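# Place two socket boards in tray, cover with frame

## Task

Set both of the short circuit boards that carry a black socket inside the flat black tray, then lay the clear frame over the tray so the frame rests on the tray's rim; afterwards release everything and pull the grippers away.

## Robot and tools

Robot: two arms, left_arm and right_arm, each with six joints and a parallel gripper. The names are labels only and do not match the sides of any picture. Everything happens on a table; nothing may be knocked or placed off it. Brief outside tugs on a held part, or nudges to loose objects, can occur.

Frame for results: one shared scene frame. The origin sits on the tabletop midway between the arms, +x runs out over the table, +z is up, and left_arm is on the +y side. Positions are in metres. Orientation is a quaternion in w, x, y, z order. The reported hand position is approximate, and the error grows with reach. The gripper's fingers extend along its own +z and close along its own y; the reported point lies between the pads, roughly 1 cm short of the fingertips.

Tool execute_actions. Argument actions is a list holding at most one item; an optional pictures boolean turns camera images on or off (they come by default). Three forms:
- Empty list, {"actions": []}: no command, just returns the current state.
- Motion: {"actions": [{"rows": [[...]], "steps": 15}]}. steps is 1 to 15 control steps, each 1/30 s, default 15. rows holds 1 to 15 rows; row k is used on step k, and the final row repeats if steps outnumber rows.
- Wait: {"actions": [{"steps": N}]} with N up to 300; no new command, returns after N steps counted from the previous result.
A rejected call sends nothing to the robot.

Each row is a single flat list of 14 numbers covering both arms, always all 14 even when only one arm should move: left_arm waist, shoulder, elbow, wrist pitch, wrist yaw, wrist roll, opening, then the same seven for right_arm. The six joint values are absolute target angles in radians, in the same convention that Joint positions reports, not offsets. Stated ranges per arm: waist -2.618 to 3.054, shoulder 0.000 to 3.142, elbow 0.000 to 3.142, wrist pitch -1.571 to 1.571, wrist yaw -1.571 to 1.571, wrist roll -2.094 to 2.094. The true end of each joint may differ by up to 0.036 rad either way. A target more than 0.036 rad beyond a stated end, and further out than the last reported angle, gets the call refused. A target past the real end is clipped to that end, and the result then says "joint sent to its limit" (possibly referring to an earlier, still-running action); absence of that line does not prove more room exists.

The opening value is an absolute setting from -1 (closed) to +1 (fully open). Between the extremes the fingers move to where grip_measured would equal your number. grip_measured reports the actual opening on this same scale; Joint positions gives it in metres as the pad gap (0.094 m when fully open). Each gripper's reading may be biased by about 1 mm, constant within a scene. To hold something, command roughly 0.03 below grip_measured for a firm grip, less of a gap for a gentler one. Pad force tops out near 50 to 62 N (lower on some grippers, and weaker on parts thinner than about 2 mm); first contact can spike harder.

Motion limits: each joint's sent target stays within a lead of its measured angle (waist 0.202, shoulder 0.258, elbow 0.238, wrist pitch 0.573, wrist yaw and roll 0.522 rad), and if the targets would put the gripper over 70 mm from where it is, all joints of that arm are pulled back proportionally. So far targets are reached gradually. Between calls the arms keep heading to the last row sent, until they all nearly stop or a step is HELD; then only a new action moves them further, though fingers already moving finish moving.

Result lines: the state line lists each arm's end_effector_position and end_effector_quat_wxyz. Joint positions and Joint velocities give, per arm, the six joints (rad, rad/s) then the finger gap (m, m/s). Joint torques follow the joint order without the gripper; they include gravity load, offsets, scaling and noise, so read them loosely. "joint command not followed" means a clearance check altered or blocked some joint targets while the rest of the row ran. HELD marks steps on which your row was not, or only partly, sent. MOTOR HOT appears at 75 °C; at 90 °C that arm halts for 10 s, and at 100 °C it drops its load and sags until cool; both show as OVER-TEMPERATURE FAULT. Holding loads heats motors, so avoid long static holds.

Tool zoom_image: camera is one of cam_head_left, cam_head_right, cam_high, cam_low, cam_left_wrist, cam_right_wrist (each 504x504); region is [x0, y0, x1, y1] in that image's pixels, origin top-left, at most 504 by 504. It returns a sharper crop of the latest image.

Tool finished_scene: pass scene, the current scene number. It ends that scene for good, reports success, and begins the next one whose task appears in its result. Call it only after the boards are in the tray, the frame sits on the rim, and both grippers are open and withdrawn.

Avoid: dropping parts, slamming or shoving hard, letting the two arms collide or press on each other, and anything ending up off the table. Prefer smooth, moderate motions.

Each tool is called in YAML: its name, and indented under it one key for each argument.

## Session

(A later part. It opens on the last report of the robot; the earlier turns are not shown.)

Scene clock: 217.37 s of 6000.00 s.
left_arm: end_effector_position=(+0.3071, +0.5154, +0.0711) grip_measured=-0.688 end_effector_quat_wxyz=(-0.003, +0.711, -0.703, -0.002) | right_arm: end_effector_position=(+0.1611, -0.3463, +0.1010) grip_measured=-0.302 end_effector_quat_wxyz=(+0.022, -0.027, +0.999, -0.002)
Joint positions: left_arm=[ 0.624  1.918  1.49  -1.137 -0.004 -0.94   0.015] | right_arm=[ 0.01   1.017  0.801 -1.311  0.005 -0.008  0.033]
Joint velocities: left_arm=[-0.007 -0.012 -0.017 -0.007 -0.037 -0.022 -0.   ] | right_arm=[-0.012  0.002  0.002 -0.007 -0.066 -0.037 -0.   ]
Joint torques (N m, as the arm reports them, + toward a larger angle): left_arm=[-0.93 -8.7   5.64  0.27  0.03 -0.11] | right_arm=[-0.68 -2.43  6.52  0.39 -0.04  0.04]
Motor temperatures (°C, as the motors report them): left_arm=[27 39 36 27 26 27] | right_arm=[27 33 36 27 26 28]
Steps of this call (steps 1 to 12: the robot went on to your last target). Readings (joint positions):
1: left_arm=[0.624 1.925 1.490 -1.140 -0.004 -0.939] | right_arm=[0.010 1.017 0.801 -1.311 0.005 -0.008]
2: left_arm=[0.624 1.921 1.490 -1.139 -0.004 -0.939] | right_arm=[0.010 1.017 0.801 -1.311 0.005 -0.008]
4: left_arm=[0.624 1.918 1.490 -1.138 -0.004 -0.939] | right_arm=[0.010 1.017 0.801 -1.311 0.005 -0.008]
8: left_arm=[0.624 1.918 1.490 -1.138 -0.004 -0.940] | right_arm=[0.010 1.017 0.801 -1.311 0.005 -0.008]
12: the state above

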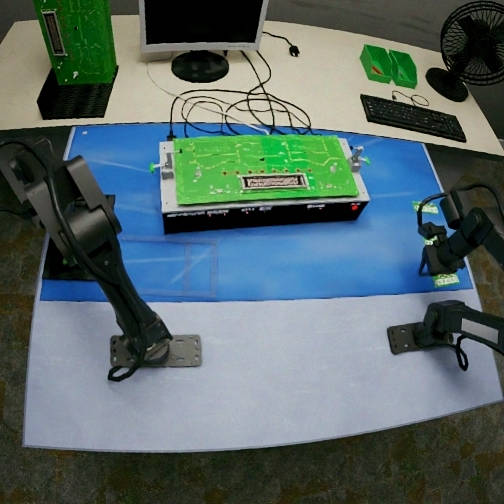

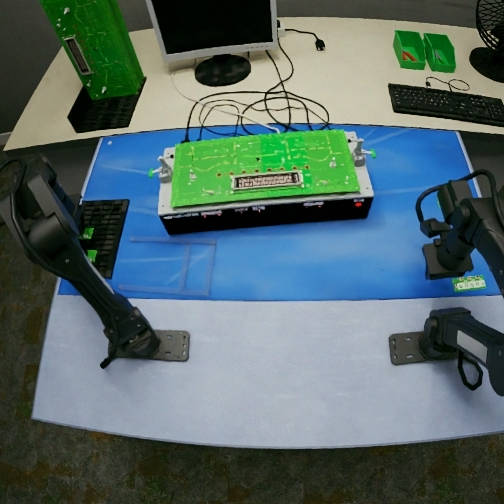

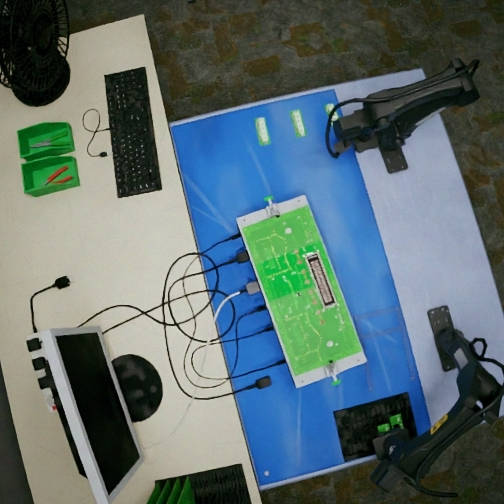

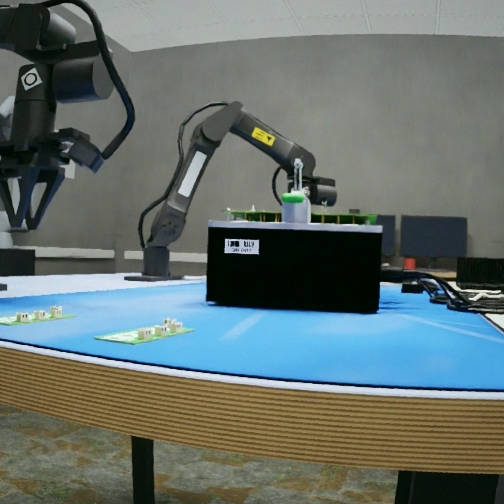

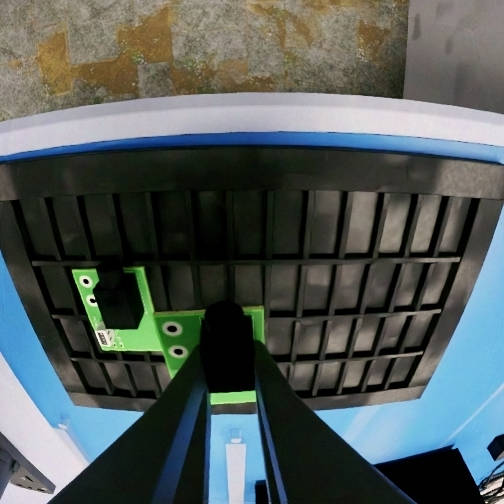

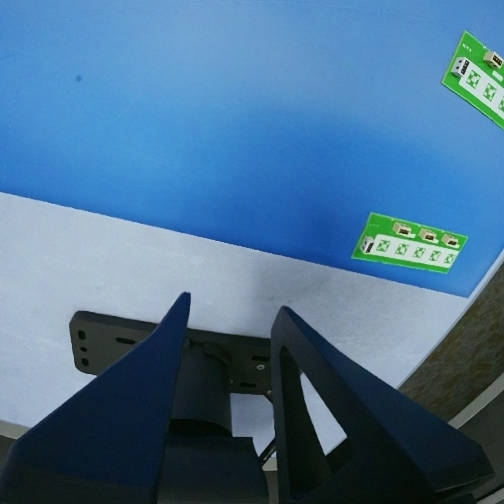

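execute_actions:
  actions:
    - {"rows":[[0.624,1.93,1.45,-1.08,0,-0.94,-0.73,0,1.0,0.8,-1.3,0,0,-0.3],[0.624,1.93,1.45,-1.08,0,-0.94,-0.73,0,1.0,0.8,-1.3,0,0,-0.3],[0.624,1.93,1.45,-1.08,0,-0.94,-0.73,0,1.0,0.8,-1.3,0,0,-0.3],[0.624,1.945,1.415,-1.04,0,-0.94,-0.73,0,1.0,0.8,-1.3,0,0,-0.3],[0.624,1.945,1.415,-1.04,0,-0.94,-0.73,0,1.0,0.8,-1.3,0,0,-0.3],[0.624,1.945,1.415,-1.04,0,-0.94,-0.73,0,1.0,0.8,-1.3,0,0,-0.3],[0.624,1.955,1.386,-1.003,0,-0.94,-0.73,0,1.0,0.8,-1.3,0,0,-0.3]],"steps":15}
  pictures: false

execute_actions:
  actions:
    - {"rows":[[0.624,1.955,1.365,-1.0,0,-0.94,-0.73,0,1.0,0.8,-1.3,0,0,-0.3]],"steps":12}
  pictures: false

execute_actions:
  actions:
    - {"rows":[[0.624,1.955,1.39,-1.005,0,-0.94,-0.3,0,1.0,0.8,-1.3,0,0,-0.3]],"steps":12}
  pictures: false

execute_actions:
  actions:
    - {"rows":[[0.624,1.91,1.51,-1.16,0,-0.94,-0.3,0,1.0,0.8,-1.3,0,0,-0.3]],"steps":12}
  pictures: false

execute_actions:
  actions:
    - {"rows":[[0.4,1.45,1.25,-1.37,0,-0.6,-0.3,0,1.0,0.8,-1.3,0,0,-0.3]],"steps":15}
  pictures: false

execute_actions:
  actions:
    - {"rows":[[-0.285,1.42,1.02,-1.16,0,-0.27,-0.3,0,1.0,0.8,-1.3,0,0,-0.3]],"steps":15}
  pictures: false

execute_actions:
  actions:
    - {"steps":12}

Scene clock: 243.43 s of 6000.00 s.
left_arm: end_effector_position=(+0.3037, +0.5129, +0.0353) grip_measured=-0.688 end_effector_quat_wxyz=(+0.007, +0.711, -0.703, -0.003) | right_arm: end_effector_position=(+0.1611, -0.3463, +0.1010) grip_measured=-0.302 end_effector_quat_wxyz=(+0.022, -0.027, +0.999, -0.002)
Joint positions: left_arm=[ 0.624  1.956  1.395 -1.025 -0.004 -0.94   0.015] | right_arm=[ 0.01   1.017  0.801 -1.311  0.005 -0.008  0.033]
Joint velocities: left_arm=[-0.012 -0.012  0.002  0.168 -0.051  0.037 -0.   ] | right_arm=[-0.017 -0.007 -0.002 -0.037  0.037 -0.022 -0.   ]
Joint torques (N m, as the arm reports them, + toward a larger angle): left_arm=[-0.05 -7.98  4.38  0.12  0.03  0.03] | right_arm=[-0.69 -2.43  6.52  0.39 -0.04  0.04]
Motor temperatures (°C, as the motors report them): left_arm=[27 41 37 27 26 27] | right_arm=[27 32 36 27 26 28]
Steps of this call (steps 1 to 30: the robot went on to your last target; steps 31 to 90: nothing new was sent; then 22.57 s passed at rest; steps 91 to 105: all 15 steps of this action). Readings (joint positions):
91: left_arm=[0.624 1.918 1.486 -1.130 -0.004 -0.940] | right_arm=[0.010 1.017 0.801 -1.311 0.005 -0.008]
92: left_arm=[0.624 1.918 1.481 -1.120 -0.004 -0.940] | right_arm=[0.010 1.017 0.801 -1.311 0.005 -0.008]
94: left_arm=[0.624 1.921 1.464 -1.100 -0.004 -0.940] | right_arm=[0.010 1.017 0.801 -1.311 0.005 -0.008]
98: left_arm=[0.624 1.935 1.419 -1.055 -0.004 -0.940] | right_arm=[0.010 1.017 0.801 -1.311 0.005 -0.008]
105: the state above

Scene clock: 243.83 s of 6000.00 s.
left_arm: end_effector_position=(+0.3042, +0.5132, +0.0346) grip_measured=-0.688 end_effector_quat_wxyz=(+0.006, +0.711, -0.703, -0.003) | right_arm: end_effector_position=(+0.1611, -0.3463, +0.1010) grip_measured=-0.302 end_effector_quat_wxyz=(+0.022, -0.027, +0.999, -0.002)
Joint positions: left_arm=[ 0.624  1.956  1.392 -1.019 -0.004 -0.94   0.015] | right_arm=[ 0.01   1.017  0.801 -1.311  0.005 -0.008  0.033]
Joint velocities: left_arm=[ 0.002  0.002 -0.012  0.022 -0.066  0.022  0.   ] | right_arm=[-0.002 -0.002  0.002 -0.051 -0.022 -0.022  0.   ]
Joint torques (N m, as the arm reports them, + toward a larger angle): left_arm=[ 0.03 -7.98  3.19  0.31  0.04  0.01] | right_arm=[-0.68 -2.43  6.53  0.39 -0.04  0.04]
Motor temperatures (°C, as the motors report them): left_arm=[27 41 37 27 26 27] | right_arm=[27 32 36 27 26 28]
Steps of this call (steps 1 to 12: all 12 steps of this action). Readings (joint positions):
1: left_arm=[0.624 1.956 1.393 -1.020 -0.004 -0.940] | right_arm=[0.010 1.017 0.801 -1.311 0.005 -0.008]
2: left_arm=[0.624 1.956 1.392 -1.019 -0.004 -0.940] | right_arm=[0.010 1.017 0.801 -1.311 0.005 -0.008]
4: left_arm=[0.624 1.956 1.392 -1.019 -0.004 -0.940] | right_arm=[0.010 1.017 0.801 -1.311 0.005 -0.008]
8: left_arm=[0.624 1.956 1.392 -1.019 -0.004 -0.940] | right_arm=[0.010 1.017 0.801 -1.311 0.005 -0.008]
12: the state above

Scene clock: 244.23 s of 6000.00 s.
left_arm: end_effector_position=(+0.3054, +0.5141, +0.0346) grip_measured=-0.302 end_effector_quat_wxyz=(+0.003, +0.711, -0.703, -0.002) | right_arm: end_effector_position=(+0.1611, -0.3463, +0.1010) grip_measured=-0.302 end_effector_quat_wxyz=(+0.022, -0.027, +0.999, -0.002)
Joint positions: left_arm=[ 0.624  1.956  1.392 -1.012 -0.003 -0.94   0.033] | right_arm=[ 0.01   1.017  0.801 -1.311  0.005 -0.008  0.033]
Joint velocities: left_arm=[-0.002 -0.007  0.017 -0.007  0.022  0.007 -0.   ] | right_arm=[ 0.007 -0.007 -0.012 -0.022  0.037 -0.051 -0.001]
Joint torques (N m, as the arm reports them, + toward a larger angle): left_arm=[-0.09 -8.12  4.9   0.14  0.03  0.02] | right_arm=[-0.69 -2.42  6.52  0.39 -0.04  0.04]
Motor temperatures (°C, as the motors report them): left_arm=[27 41 37 27 26 27] | right_arm=[27 32 36 27 26 28]
Steps of this call (steps 1 to 12: all 12 steps of this action). Readings (joint positions):
1: left_arm=[0.624 1.956 1.392 -1.018 -0.004 -0.940] | right_arm=[0.010 1.017 0.801 -1.311 0.005 -0.008]
2: left_arm=[0.624 1.956 1.392 -1.017 -0.003 -0.940] | right_arm=[0.010 1.017 0.801 -1.311 0.005 -0.008]
4: left_arm=[0.624 1.956 1.392 -1.015 -0.003 -0.940] | right_arm=[0.010 1.017 0.801 -1.311 0.005 -0.008]
8: left_arm=[0.624 1.956 1.392 -1.013 -0.003 -0.940] | right_arm=[0.010 1.017 0.801 -1.311 0.005 -0.008]
12: the state above

Scene clock: 244.63 s of 6000.00 s.
left_arm: end_effector_position=(+0.3094, +0.5170, +0.0761) grip_measured=-0.302 end_effector_quat_wxyz=(-0.011, +0.711, -0.703, -0.000) | right_arm: end_effector_position=(+0.1611, -0.3463, +0.1010) grip_measured=-0.302 end_effector_quat_wxyz=(+0.022, -0.027, +0.999, -0.002)
Joint positions: left_arm=[ 0.624  1.91   1.498 -1.137 -0.003 -0.94   0.033] | right_arm=[ 0.01   1.017  0.801 -1.311  0.005 -0.008  0.033]
Joint velocities: left_arm=[ 0.007 -0.002 -0.002 -0.081 -0.007  0.007 -0.   ] | right_arm=[-0.007 -0.002 -0.017 -0.037  0.037  0.022  0.001]
Joint torques (N m, as the arm reports them, + toward a larger angle): left_arm=[ 0.1  -7.84  6.26  0.1   0.05  0.02] | right_arm=[-0.68 -2.44  6.53  0.4  -0.04  0.04]
Motor temperatures (°C, as the motors report them): left_arm=[27 41 37 27 26 27] | right_arm=[27 32 36 27 26 28]
Steps of this call (steps 1 to 12: all 12 steps of this action). Readings (joint positions):
1: left_arm=[0.624 1.956 1.407 -1.036 -0.003 -0.940] | right_arm=[0.010 1.017 0.801 -1.311 0.005 -0.008]
2: left_arm=[0.624 1.957 1.428 -1.065 -0.003 -0.940] | right_arm=[0.010 1.017 0.801 -1.311 0.005 -0.008]
4: left_arm=[0.624 1.942 1.468 -1.095 -0.003 -0.940] | right_arm=[0.010 1.017 0.801 -1.311 0.005 -0.008]
8: left_arm=[0.624 1.911 1.497 -1.118 -0.003 -0.940] | right_arm=[0.010 1.017 0.801 -1.311 0.005 -0.008]
12: the state above

Scene clock: 245.13 s of 6000.00 s.
left_arm: end_effector_position=(+0.2469, +0.3975, +0.1492) grip_measured=-0.302 end_effector_quat_wxyz=(+0.021, -0.496, +0.868, -0.006) | right_arm: end_effector_position=(+0.1611, -0.3463, +0.1010) grip_measured=-0.302 end_effector_quat_wxyz=(+0.022, -0.027, +0.999, -0.002)
Joint positions: left_arm=[ 0.392  1.435  1.263 -1.355  0.006 -0.629  0.033] | right_arm=[ 0.01   1.017  0.801 -1.311  0.005 -0.008  0.033]
Joint velocities: left_arm=[-0.002  0.168 -0.017 -0.037 -0.007  0.095 -0.001] | right_arm=[-0.002 -0.002 -0.012  0.051  0.007 -0.007  0.001]
Joint torques (N m, as the arm reports them, + toward a larger angle): left_arm=[ 0.53 -3.64  4.42  0.13 -0.04  0.13] | right_arm=[-0.68 -2.43  6.53  0.39 -0.04  0.04]
Motor temperatures (°C, as the motors report them): left_arm=[27 41 37 27 26 27] | right_arm=[27 32 36 27 26 28]
Steps of this call (steps 1 to 15: all 15 steps of this action). Readings (joint positions):
1: left_arm=[0.615 1.892 1.476 -1.132 -0.007 -0.911] | right_arm=[0.010 1.017 0.801 -1.311 0.005 -0.008]
2: left_arm=[0.596 1.857 1.433 -1.139 -0.009 -0.877] | right_arm=[0.010 1.017 0.801 -1.311 0.005 -0.008]
4: left_arm=[0.529 1.766 1.349 -1.189 -0.009 -0.815] | right_arm=[0.010 1.017 0.801 -1.311 0.005 -0.008]
8: left_arm=[0.400 1.524 1.263 -1.294 0.005 -0.702] | right_arm=[0.010 1.017 0.801 -1.311 0.005 -0.008]
15: the state above

Scene clock: 245.63 s of 6000.00 s.
left_arm: end_effector_position=(+0.2396, +0.2374, +0.0864) grip_measured=-0.302 end_effector_quat_wxyz=(-0.012, -0.009, +1.000, -0.001) | right_arm: end_effector_position=(+0.1611, -0.3463, +0.1010) grip_measured=-0.302 end_effector_quat_wxyz=(+0.022, -0.027, +0.999, -0.002)
Joint positions: left_arm=[-0.292  1.438  1.016 -1.171  0.009 -0.291  0.033] | right_arm=[ 0.01   1.017  0.801 -1.311  0.005 -0.008  0.033]
Joint velocities: left_arm=[-0.002 -0.027 -0.012  0.022  0.007  0.095  0.001] | right_arm=[ 0.002  0.027  0.002 -0.022  0.007 -0.037 -0.001]
Joint torques (N m, as the arm reports them, + toward a larger angle): left_arm=[ 0.47 -5.11  5.62  0.17 -0.1   0.1 ] | right_arm=[-0.7  -2.43  6.53  0.39 -0.04  0.04]
Motor temperatures (°C, as the motors report them): left_arm=[27 41 37 27 26 27] | right_arm=[27 32 36 27 26 28]
Steps of this call (steps 1 to 15: all 15 steps of this action). Readings (joint positions):
1: left_arm=[0.371 1.430 1.230 -1.318 -0.005 -0.578] | right_arm=[0.010 1.017 0.801 -1.311 0.005 -0.008]
2: left_arm=[0.320 1.419 1.172 -1.269 -0.011 -0.521] | right_arm=[0.010 1.017 0.801 -1.311 0.005 -0.008]
4: left_arm=[0.179 1.424 1.070 -1.227 -0.009 -0.434] | right_arm=[0.010 1.017 0.801 -1.311 0.005 -0.008]
8: left_arm=[-0.118 1.439 1.016 -1.198 -0.003 -0.342] | right_arm=[0.010 1.017 0.801 -1.311 0.005 -0.008]
15: the state above

Scene clock: 246.03 s of 6000.00 s.
left_arm: end_effector_position=(+0.2398, +0.2373, +0.0863) grip_measured=-0.302 end_effector_quat_wxyz=(-0.011, -0.004, +1.000, -0.001) | right_arm: end_effector_position=(+0.1611, -0.3463, +0.1010) grip_measured=-0.302 end_effector_quat_wxyz=(+0.022, -0.027, +0.999, -0.002)
Joint positions: left_arm=[-0.292  1.438  1.016 -1.17   0.009 -0.281  0.033] | right_arm=[ 0.01   1.017  0.801 -1.311  0.005 -0.008  0.033]
Joint velocities: left_arm=[ 0.002 -0.017  0.012 -0.022  0.007  0.007 -0.   ] | right_arm=[ 0.002 -0.002  0.012 -0.051 -0.007  0.022  0.   ]
Joint torques (N m, as the arm reports them, + toward a larger angle): left_arm=[ 0.58 -5.01  5.57  0.19 -0.1   0.1 ] | right_arm=[-0.69 -2.42  6.53  0.39 -0.04  0.04]
Motor temperatures (°C, as the motors report them): left_arm=[27 40 37 27 26 27] | right_arm=[27 32 36 27 26 28]
Steps of this call (steps 1 to 12: the robot went on to your last target). Readings (joint positions):
1: left_arm=[-0.292 1.438 1.016 -1.170 0.009 -0.289] | right_arm=[0.010 1.017 0.801 -1.311 0.005 -0.008]
2: left_arm=[-0.292 1.438 1.016 -1.170 0.009 -0.287] | right_arm=[0.010 1.017 0.801 -1.311 0.005 -0.008]
4: left_arm=[-0.292 1.438 1.016 -1.170 0.009 -0.284] | right_arm=[0.010 1.017 0.801 -1.311 0.005 -0.008]
8: left_arm=[-0.292 1.438 1.016 -1.170 0.009 -0.282] | right_arm=[0.010 1.017 0.801 -1.311 0.005 -0.008]
12: the state above

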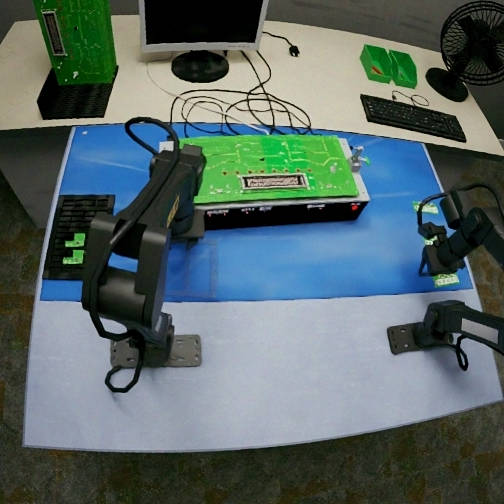

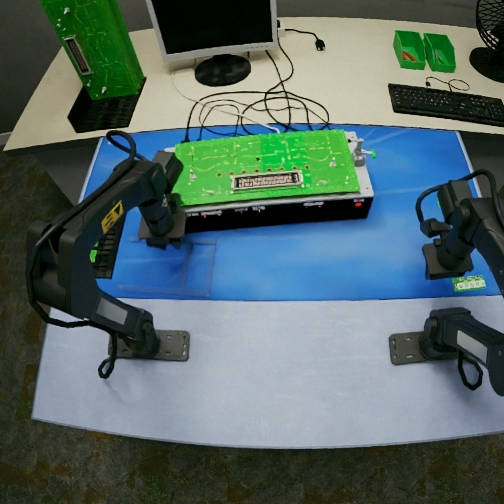

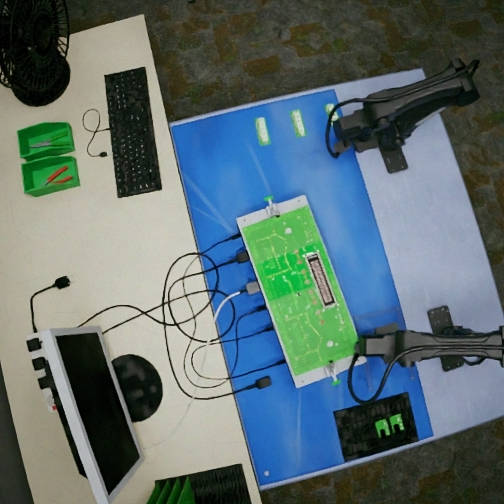

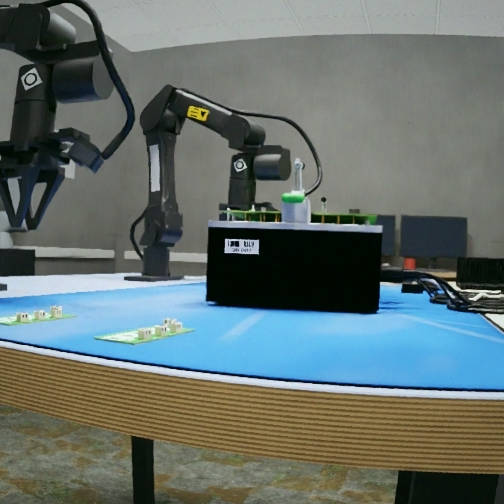

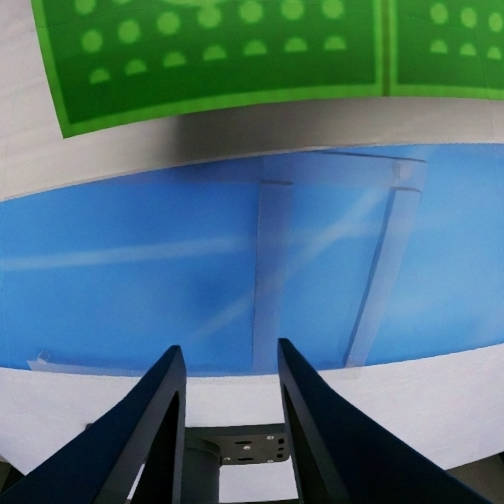

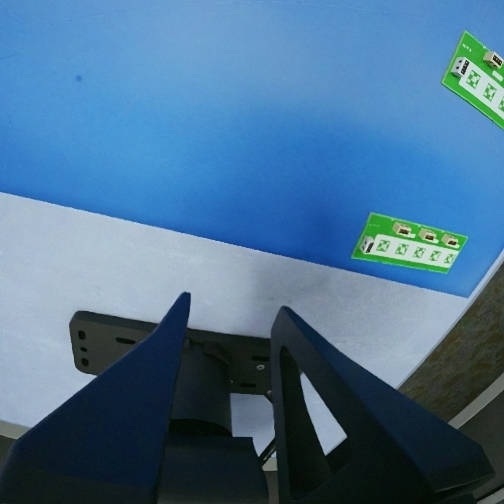

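execute_actions:
  actions:
    - {"rows":[[-0.415,1.33,0.93,-1.17,0,-0.32,-0.3,0,1.0,0.8,-1.3,0,0,-0.3]],"steps":10}
  pictures: false

execute_actions:
  actions:
    - {"rows":[[-0.415,1.366,0.805,-1.005,0,-0.32,-0.3,0,1.0,0.8,-1.3,0,0,-0.3]],"steps":15}
  pictures: false

execute_actions:
  actions:
    - {"steps":10}

Scene clock: 261.13 s of 6000.00 s.
left_arm: end_effector_position=(+0.2141, +0.2196, +0.0877) grip_measured=-0.302 end_effector_quat_wxyz=(+0.000, +0.043, +0.999, -0.002) | right_arm: end_effector_position=(+0.1611, -0.3463, +0.1010) grip_measured=-0.302 end_effector_quat_wxyz=(+0.022, -0.027, +0.999, -0.002)
Joint positions: left_arm=[-0.411  1.341  0.943 -1.171  0.004 -0.307  0.033] | right_arm=[ 0.01   1.017  0.801 -1.311  0.005 -0.008  0.033]
Joint velocities: left_arm=[-0.007 -0.012 -0.002  0.022  0.066 -0.095 -0.001] | right_arm=[-0.002 -0.002  0.002  0.022 -0.022 -0.037 -0.001]
Joint torques (N m, as the arm reports them, + toward a larger angle): left_arm=[-0.32 -3.78  4.53  0.15 -0.01 -0.06] | right_arm=[-0.69 -2.43  6.52  0.39 -0.04  0.04]
Motor temperatures (°C, as the motors report them): left_arm=[27 38 37 27 26 27] | right_arm=[27 32 36 27 26 28]
Steps of this call (steps 1 to 30: the robot went on to your last target; steps 31 to 90: nothing new was sent; then 11.77 s passed at rest; steps 91 to 100: all 10 steps of this action). Readings (joint positions):
91: left_arm=[-0.305 1.426 1.004 -1.160 0.002 -0.286] | right_arm=[0.010 1.017 0.801 -1.311 0.005 -0.008]
92: left_arm=[-0.336 1.402 0.982 -1.152 -0.000 -0.291] | right_arm=[0.010 1.017 0.801 -1.311 0.005 -0.008]
94: left_arm=[-0.395 1.359 0.951 -1.163 0.003 -0.297] | right_arm=[0.010 1.017 0.801 -1.311 0.005 -0.008]
98: left_arm=[-0.411 1.341 0.943 -1.171 0.004 -0.304] | right_arm=[0.010 1.017 0.801 -1.311 0.005 -0.008]
100: the state above

Scene clock: 261.63 s of 6000.00 s.
left_arm: end_effector_position=(+0.2080, +0.2221, +0.0487) grip_measured=-0.302 end_effector_quat_wxyz=(-0.007, +0.042, +0.999, +0.001) | right_arm: end_effector_position=(+0.1611, -0.3463, +0.1010) grip_measured=-0.302 end_effector_quat_wxyz=(+0.022, -0.027, +0.999, -0.002)
Joint positions: left_arm=[-0.411  1.369  0.805 -1.021  0.004 -0.31   0.033] | right_arm=[ 0.01   1.017  0.801 -1.311  0.005 -0.008  0.033]
Joint velocities: left_arm=[ 0.007 -0.012 -0.002  0.037 -0.051 -0.051 -0.   ] | right_arm=[-0.002 -0.007 -0.022 -0.051 -0.037 -0.007 -0.   ]
Joint torques (N m, as the arm reports them, + toward a larger angle): left_arm=[-0.37 -3.26  5.26  0.2  -0.05 -0.06] | right_arm=[-0.69 -2.43  6.52  0.4  -0.03  0.04]
Motor temperatures (°C, as the motors report them): left_arm=[27 38 37 27 26 27] | right_arm=[27 32 36 27 26 28]
Steps of this call (steps 1 to 15: all 15 steps of this action). Readings (joint positions):
1: left_arm=[-0.411 1.340 0.925 -1.145 0.004 -0.307] | right_arm=[0.010 1.017 0.801 -1.311 0.005 -0.008]
2: left_arm=[-0.411 1.340 0.895 -1.108 0.004 -0.308] | right_arm=[0.010 1.017 0.801 -1.311 0.005 -0.008]
4: left_arm=[-0.411 1.355 0.838 -1.072 0.004 -0.308] | right_arm=[0.010 1.017 0.801 -1.311 0.005 -0.008]
8: left_arm=[-0.411 1.369 0.805 -1.051 0.004 -0.309] | right_arm=[0.010 1.017 0.801 -1.311 0.005 -0.008]
15: the state above

Scene clock: 261.97 s of 6000.00 s.
left_arm: end_effector_position=(+0.2093, +0.2215, +0.0487) grip_measured=-0.302 end_effector_quat_wxyz=(-0.004, +0.042, +0.999, -0.000) | right_arm: end_effector_position=(+0.1611, -0.3463, +0.1010) grip_measured=-0.302 end_effector_quat_wxyz=(+0.022, -0.027, +0.999, -0.002)
Joint positions: left_arm=[-0.411  1.369  0.805 -1.015  0.004 -0.31   0.033] | right_arm=[ 0.01   1.017  0.801 -1.311  0.005 -0.008  0.033]
Joint velocities: left_arm=[-0.007 -0.002 -0.012 -0.11   0.037 -0.095 -0.001] | right_arm=[-0.002 -0.012 -0.002 -0.022  0.007 -0.081 -0.   ]
Joint torques (N m, as the arm reports them, + toward a larger angle): left_arm=[-0.27 -3.24  5.09  0.25 -0.07 -0.07] | right_arm=[-0.69 -2.42  6.52  0.39 -0.04  0.04]
Motor temperatures (°C, as the motors report them): left_arm=[27 38 37 27 26 27] | right_arm=[27 32 36 27 26 28]
Steps of this call (steps 1 to 10: the robot went on to your last target). Readings (joint positions):
1: left_arm=[-0.411 1.369 0.805 -1.019 0.004 -0.310] | right_arm=[0.010 1.017 0.801 -1.311 0.005 -0.008]
2: left_arm=[-0.411 1.369 0.805 -1.019 0.004 -0.310] | right_arm=[0.010 1.017 0.801 -1.311 0.005 -0.008]
4: left_arm=[-0.411 1.369 0.805 -1.017 0.004 -0.310] | right_arm=[0.010 1.017 0.801 -1.311 0.005 -0.008]
8: left_arm=[-0.411 1.369 0.805 -1.015 0.004 -0.310] | right_arm=[0.010 1.017 0.801 -1.311 0.005 -0.008]
10: the state above

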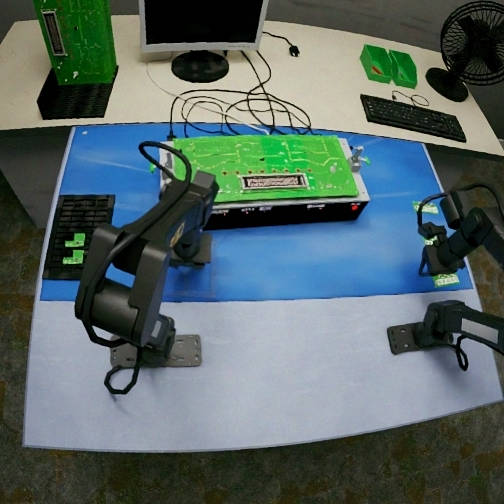

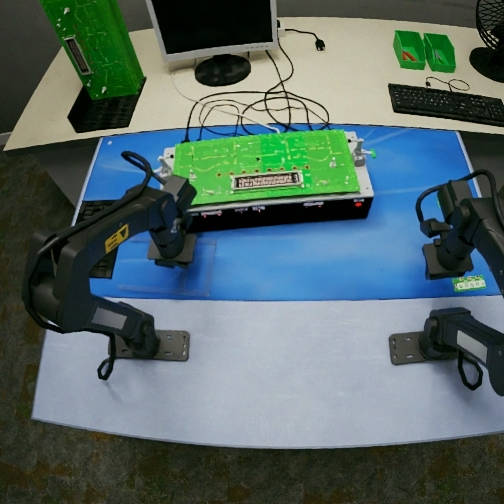

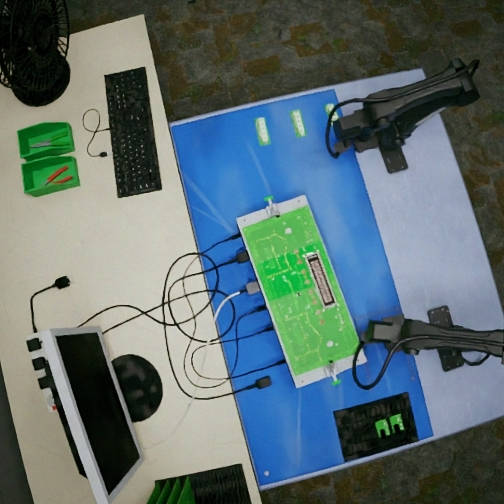

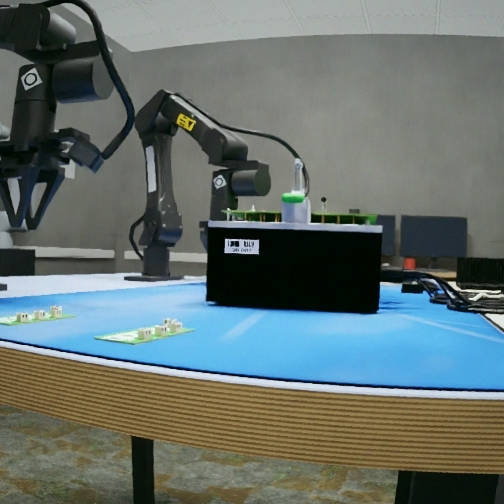

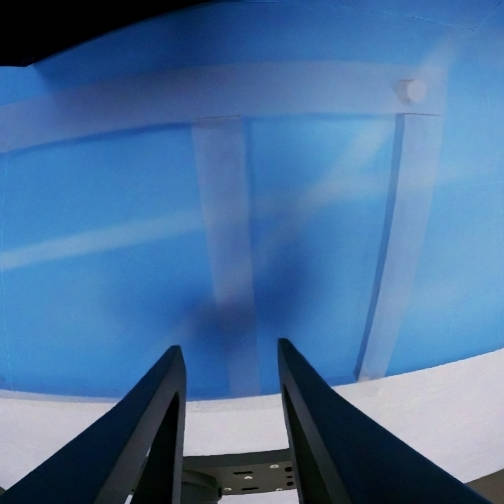

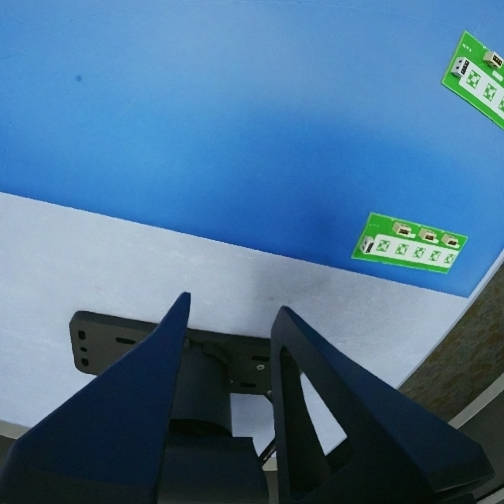

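execute_actions:
  actions:
    - {"rows":[[-0.411,1.40,0.785,-0.95,0,-0.31,-0.3,0,1.0,0.8,-1.3,0,0,-0.3],[-0.411,1.40,0.785,-0.95,0,-0.31,-0.3,0,1.0,0.8,-1.3,0,0,-0.3],[-0.411,1.40,0.785,-0.95,0,-0.31,-0.3,0,1.0,0.8,-1.3,0,0,-0.3],[-0.411,1.40,0.785,-0.95,0,-0.31,-0.3,0,1.0,0.8,-1.3,0,0,-0.3],[-0.411,1.445,0.745,-0.87,0,-0.31,-0.3,0,1.0,0.8,-1.3,0,0,-0.3]],"steps":15}
  pictures: false

execute_actions:
  actions:
    - {"steps":10}

Scene clock: 276.50 s of 6000.00 s.
left_arm: end_effector_position=(+0.2138, +0.2196, +0.0222) grip_measured=-0.302 end_effector_quat_wxyz=(-0.009, +0.042, +0.999, +0.001) | right_arm: end_effector_position=(+0.1611, -0.3463, +0.1010) grip_measured=-0.302 end_effector_quat_wxyz=(+0.022, -0.027, +0.999, -0.002)
Joint positions: left_arm=[-0.411  1.444  0.753 -0.898  0.004 -0.31   0.033] | right_arm=[ 0.01   1.017  0.801 -1.311  0.005 -0.008  0.033]
Joint velocities: left_arm=[ 0.002 -0.007  0.022 -0.007  0.022 -0.037  0.001] | right_arm=[-0.012  0.007  0.002 -0.022 -0.051 -0.022 -0.001]
Joint torques (N m, as the arm reports them, + toward a larger angle): left_arm=[ 0.01 -3.41  4.48  0.4  -0.01  0.02] | right_arm=[-0.69 -2.43  6.53  0.39 -0.04  0.04]
Motor temperatures (°C, as the motors report them): left_arm=[27 36 37 27 26 27] | right_arm=[27 32 36 27 26 28]
Steps of this call (steps 1 to 15: the robot went on to your last target; steps 16 to 90: nothing new was sent; then 11.03 s passed at rest; steps 91 to 105: all 15 steps of this action). Readings (joint positions):
91: left_arm=[-0.411 1.371 0.805 -1.010 0.004 -0.310] | right_arm=[0.010 1.017 0.801 -1.311 0.005 -0.008]
92: left_arm=[-0.411 1.376 0.805 -1.001 0.004 -0.310] | right_arm=[0.010 1.017 0.801 -1.311 0.005 -0.008]
94: left_arm=[-0.411 1.387 0.805 -0.988 0.004 -0.310] | right_arm=[0.010 1.017 0.801 -1.311 0.005 -0.008]
98: left_arm=[-0.411 1.429 0.766 -0.930 0.004 -0.310] | right_arm=[0.010 1.017 0.801 -1.311 0.005 -0.008]
105: the state above

Scene clock: 276.83 s of 6000.00 s.
left_arm: end_effector_position=(+0.2138, +0.2196, +0.0222) grip_measured=-0.302 end_effector_quat_wxyz=(-0.009, +0.042, +0.999, +0.001) | right_arm: end_effector_position=(+0.1611, -0.3463, +0.1010) grip_measured=-0.302 end_effector_quat_wxyz=(+0.022, -0.027, +0.999, -0.002)
Joint positions: left_arm=[-0.411  1.444  0.753 -0.898  0.004 -0.31   0.033] | right_arm=[ 0.01   1.017  0.801 -1.311  0.005 -0.008  0.033]
Joint velocities: left_arm=[-0.002  0.007 -0.002  0.037 -0.037 -0.007  0.001] | right_arm=[-0.002  0.002 -0.012 -0.081 -0.022 -0.051 -0.   ]
Joint torques (N m, as the arm reports them, + toward a larger angle): left_arm=[ 0.03 -3.32  4.32  0.38 -0.03  0.03] | right_arm=[-0.69 -2.43  6.52  0.39 -0.04  0.04]
Motor temperatures (°C, as the motors report them): left_arm=[27 36 37 27 26 27] | right_arm=[27 32 36 27 26 28]
Steps of this call (steps 1 to 10: the robot went on to your last target). Readings (joint positions):
1: left_arm=[-0.411 1.444 0.753 -0.898 0.004 -0.310] | right_arm=[0.010 1.017 0.801 -1.311 0.005 -0.008]
2: left_arm=[-0.411 1.444 0.753 -0.898 0.004 -0.310] | right_arm=[0.010 1.017 0.801 -1.311 0.005 -0.008]
4: left_arm=[-0.411 1.444 0.753 -0.898 0.004 -0.310] | right_arm=[0.010 1.017 0.801 -1.311 0.005 -0.008]
8: left_arm=[-0.411 1.444 0.753 -0.898 0.004 -0.310] | right_arm=[0.010 1.017 0.801 -1.311 0.005 -0.008]
10: the state above

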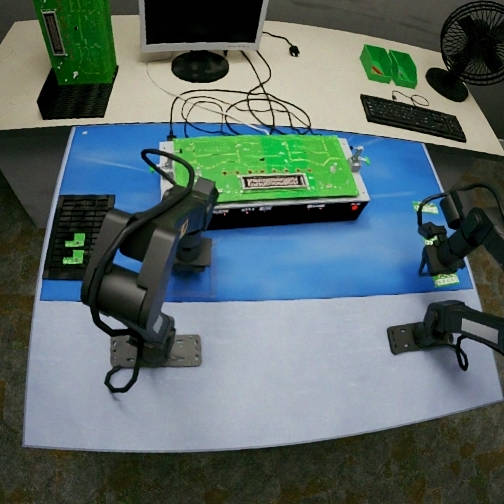

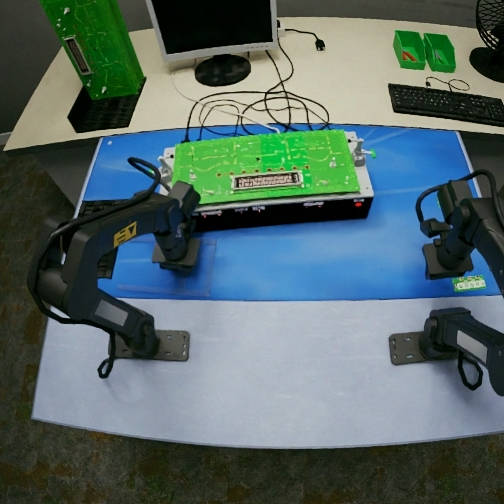

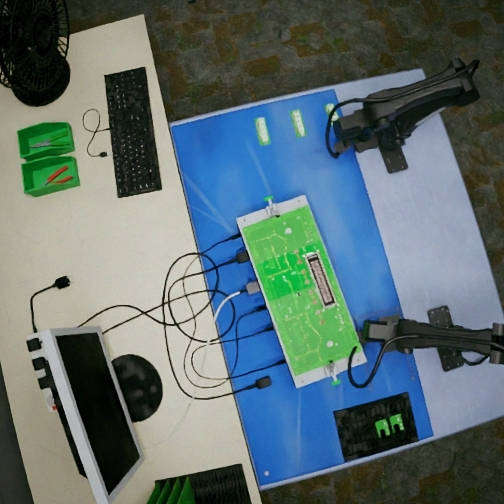

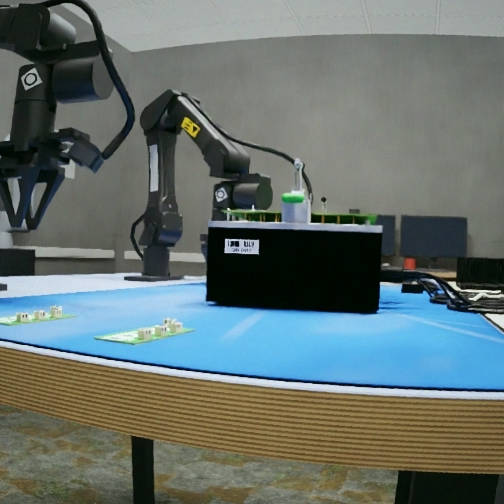

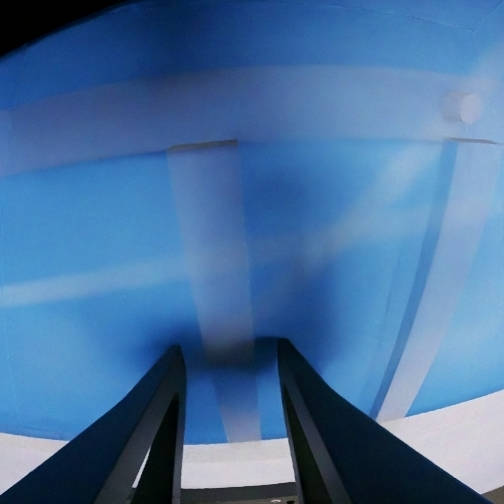

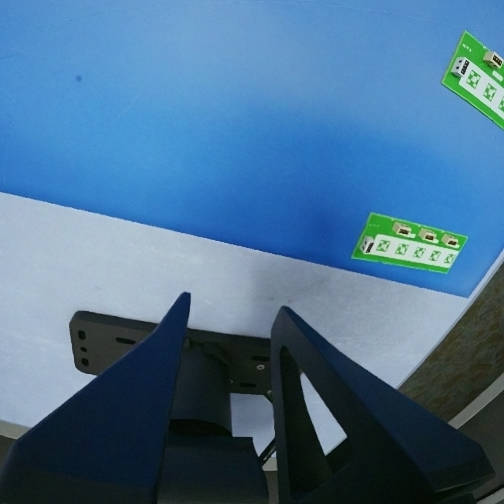

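execute_actions:
  actions:
    - {"rows":[[-0.411,1.444,0.755,-0.9,0,-0.33,-0.77,0,1.0,0.8,-1.3,0,0,-0.3]],"steps":15}
  pictures: false

execute_actions:
  actions:
    - {"rows":[[-0.411,1.40,0.79,-0.97,0,-0.33,-0.77,0,1.0,0.8,-1.3,0,0,-0.3],[-0.411,1.40,0.79,-0.97,0,-0.33,-0.77,0,1.0,0.8,-1.3,0,0,-0.3],[-0.411,1.40,0.79,-0.97,0,-0.33,-0.77,0,1.0,0.8,-1.3,0,0,-0.3],[-0.411,1.35,0.83,-1.06,0,-0.33,-0.77,0,1.0,0.8,-1.3,0,0,-0.3],[-0.411,1.35,0.83,-1.06,0,-0.33,-0.77,0,1.0,0.8,-1.3,0,0,-0.3],[-0.411,1.35,0.83,-1.06,0,-0.33,-0.77,0,1.0,0.8,-1.3,0,0,-0.3],[-0.411,1.30,0.92,-1.2,0,-0.33,-0.77,0,1.0,0.8,-1.3,0,0,-0.3]],"steps":15}
  pictures: false

execute_actions:
  actions:
    - {"rows":[[-0.411,1.29,1.08,-1.37,0,-0.33,-0.77,0,1.0,0.8,-1.3,0,0,-0.3],[-0.411,1.29,1.08,-1.37,0,-0.33,-0.77,0,1.0,0.8,-1.3,0,0,-0.3],[-0.411,1.29,1.08,-1.37,0,-0.33,-0.77,0,1.0,0.8,-1.3,0,0,-0.3],[-0.411,1.29,1.08,-1.37,0,-0.33,-0.77,0,1.0,0.8,-1.3,0,0,-0.3],[-0.411,1.29,1.08,-1.37,0,-0.33,-0.77,0,1.0,0.8,-1.3,0,0,-0.3],[-0.411,1.31,1.26,-1.52,0,-0.33,-0.77,0,1.0,0.8,-1.3,0,0,-0.3]],"steps":15}
  pictures: false

execute_actions:
  actions:
    - {"steps":10}

Scene clock: 313.77 s of 6000.00 s.
left_arm: end_effector_position=(+0.2136, +0.2196, +0.0222) grip_measured=-0.728 end_effector_quat_wxyz=(-0.010, +0.039, +0.999, +0.001) | right_arm: end_effector_position=(+0.1611, -0.3463, +0.1010) grip_measured=-0.302 end_effector_quat_wxyz=(+0.022, -0.027, +0.999, -0.002)
Joint positions: left_arm=[-0.411  1.444  0.753 -0.899  0.005 -0.315  0.013] | right_arm=[ 0.01   1.017  0.801 -1.311  0.005 -0.008  0.033]
Joint velocities: left_arm=[-0.007 -0.022  0.017 -0.007 -0.037 -0.007  0.   ] | right_arm=[-0.002 -0.012 -0.017  0.022 -0.066 -0.095 -0.   ]
Joint torques (N m, as the arm reports them, + toward a larger angle): left_arm=[ 0.06 -3.56  5.    0.1  -0.07 -0.12] | right_arm=[-0.69 -2.43  6.53  0.39 -0.04  0.04]
Motor temperatures (°C, as the motors report them): left_arm=[27 35 36 27 26 27] | right_arm=[27 32 36 27 26 28]
Steps of this call (steps 1 to 15: the robot went on to your last target; steps 16 to 90: nothing new was sent; then 33.43 s passed at rest; steps 91 to 105: all 15 steps of this action). Readings (joint positions):
91: left_arm=[-0.411 1.444 0.753 -0.899 0.004 -0.311] | right_arm=[0.010 1.017 0.801 -1.311 0.005 -0.008]
92: left_arm=[-0.411 1.444 0.753 -0.899 0.005 -0.312] | right_arm=[0.010 1.017 0.801 -1.311 0.005 -0.008]
94: left_arm=[-0.411 1.444 0.753 -0.899 0.005 -0.314] | right_arm=[0.010 1.017 0.801 -1.311 0.005 -0.008]
98: left_arm=[-0.411 1.444 0.753 -0.899 0.005 -0.315] | right_arm=[0.010 1.017 0.801 -1.311 0.005 -0.008]
105: the state above

Scene clock: 314.27 s of 6000.00 s.
left_arm: end_effector_position=(+0.2097, +0.2212, +0.0863) grip_measured=-0.728 end_effector_quat_wxyz=(+0.009, +0.037, +0.999, -0.006) | right_arm: end_effector_position=(+0.1611, -0.3463, +0.1010) grip_measured=-0.302 end_effector_quat_wxyz=(+0.022, -0.027, +0.999, -0.002)
Joint positions: left_arm=[-0.411  1.304  0.911 -1.157  0.005 -0.32   0.013] | right_arm=[ 0.01   1.017  0.801 -1.311  0.005 -0.008  0.033]
Joint velocities: left_arm=[-0.012  0.022 -0.002 -0.315 -0.095 -0.051 -0.001] | right_arm=[ 0.002 -0.012  0.007 -0.051 -0.007  0.022  0.001]
Joint torques (N m, as the arm reports them, + toward a larger angle): left_arm=[-0.08 -3.24  5.72  0.23 -0.04 -0.04] | right_arm=[-0.69 -2.43  6.53  0.39 -0.04  0.04]
Motor temperatures (°C, as the motors report them): left_arm=[27 35 37 27 26 27] | right_arm=[27 32 36 27 26 28]
Steps of this call (steps 1 to 15: all 15 steps of this action). Readings (joint positions):
1: left_arm=[-0.411 1.442 0.755 -0.905 0.005 -0.315] | right_arm=[0.010 1.017 0.801 -1.311 0.005 -0.008]
2: left_arm=[-0.411 1.437 0.757 -0.917 0.005 -0.316] | right_arm=[0.010 1.017 0.801 -1.311 0.005 -0.008]
4: left_arm=[-0.411 1.419 0.766 -0.946 0.005 -0.318] | right_arm=[0.010 1.017 0.801 -1.311 0.005 -0.008]
8: left_arm=[-0.411 1.357 0.839 -1.065 0.005 -0.319] | right_arm=[0.010 1.017 0.801 -1.311 0.005 -0.008]
15: the state above

Scene clock: 314.77 s of 6000.00 s.
left_arm: end_effector_position=(+0.2124, +0.2201, +0.1706) grip_measured=-0.728 end_effector_quat_wxyz=(+0.012, +0.036, +0.999, -0.007) | right_arm: end_effector_position=(+0.1611, -0.3463, +0.1010) grip_measured=-0.302 end_effector_quat_wxyz=(+0.022, -0.027, +0.999, -0.002)
Joint positions: left_arm=[-0.411  1.312  1.252 -1.482  0.005 -0.321  0.013] | right_arm=[ 0.01   1.017  0.801 -1.311  0.005 -0.008  0.033]
Joint velocities: left_arm=[ 0.017 -0.017  0.012 -0.315 -0.051 -0.066 -0.   ] | right_arm=[ 0.007  0.007 -0.007 -0.037  0.007 -0.022 -0.   ]
Joint torques (N m, as the arm reports them, + toward a larger angle): left_arm=[ 0.   -3.11  6.08  0.14 -0.07 -0.08] | right_arm=[-0.68 -2.43  6.52  0.39 -0.04  0.04]
Motor temperatures (°C, as the motors report them): left_arm=[27 35 37 27 26 27] | right_arm=[27 32 36 27 26 28]
Steps of this call (steps 1 to 15: all 15 steps of this action). Readings (joint positions):
1: left_arm=[-0.411 1.307 0.932 -1.194 0.005 -0.320] | right_arm=[0.010 1.017 0.801 -1.311 0.005 -0.008]
2: left_arm=[-0.411 1.311 0.967 -1.241 0.005 -0.320] | right_arm=[0.010 1.017 0.801 -1.311 0.005 -0.008]
4: left_arm=[-0.411 1.306 1.034 -1.284 0.005 -0.320] | right_arm=[0.010 1.017 0.801 -1.311 0.005 -0.008]
8: left_arm=[-0.411 1.317 1.186 -1.402 0.005 -0.321] | right_arm=[0.010 1.017 0.801 -1.311 0.005 -0.008]
15: the state above

Scene clock: 315.10 s of 6000.00 s.
left_arm: end_effector_position=(+0.2064, +0.2226, +0.1705) grip_measured=-0.728 end_effector_quat_wxyz=(+0.000, +0.036, +0.999, -0.002) | right_arm: end_effector_position=(+0.1611, -0.3463, +0.1010) grip_measured=-0.302 end_effector_quat_wxyz=(+0.022, -0.027, +0.999, -0.002)
Joint positions: left_arm=[-0.411  1.312  1.252 -1.508  0.005 -0.321  0.013] | right_arm=[ 0.01   1.017  0.801 -1.311  0.005 -0.008  0.033]
Joint velocities: left_arm=[ 0.002 -0.032  0.007  0.007  0.007 -0.022  0.   ] | right_arm=[ 0.007  0.002 -0.002 -0.037 -0.022 -0.007 -0.   ]
Joint torques (N m, as the arm reports them, + toward a larger angle): left_arm=[ 0.11 -3.06  5.93  0.09 -0.06 -0.08] | right_arm=[-0.69 -2.43  6.53  0.39 -0.04  0.04]
Motor temperatures (°C, as the motors report them): left_arm=[27 35 37 27 26 27] | right_arm=[27 32 36 27 26 28]
Steps of this call (steps 1 to 10: the robot went on to your last target). Readings (joint positions):
1: left_arm=[-0.411 1.312 1.252 -1.489 0.005 -0.321] | right_arm=[0.010 1.017 0.801 -1.311 0.005 -0.008]
2: left_arm=[-0.411 1.312 1.252 -1.494 0.005 -0.321] | right_arm=[0.010 1.017 0.801 -1.311 0.005 -0.008]
4: left_arm=[-0.411 1.312 1.252 -1.501 0.005 -0.321] | right_arm=[0.010 1.017 0.801 -1.311 0.005 -0.008]
8: left_arm=[-0.411 1.312 1.252 -1.507 0.005 -0.321] | right_arm=[0.010 1.017 0.801 -1.311 0.005 -0.008]
10: the state above

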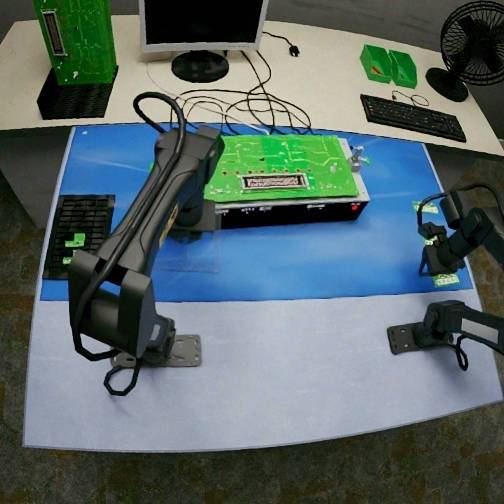

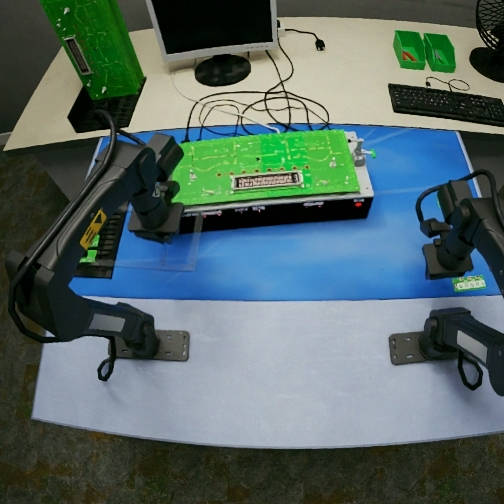

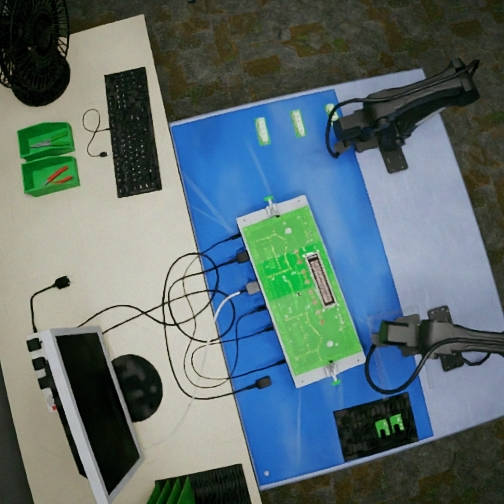

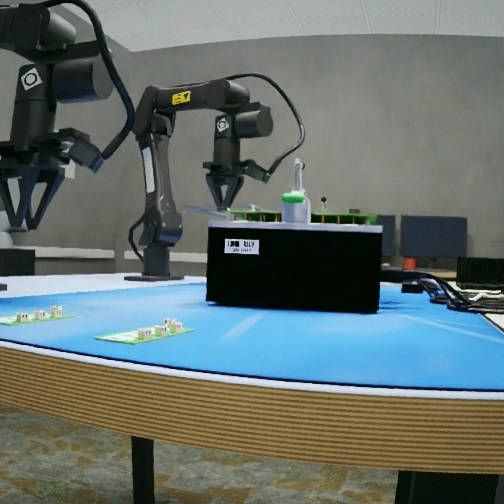

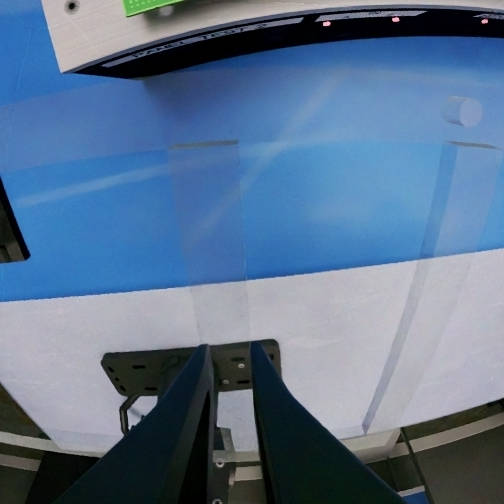

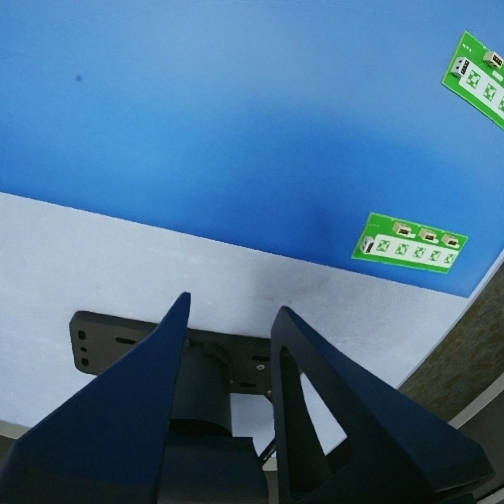

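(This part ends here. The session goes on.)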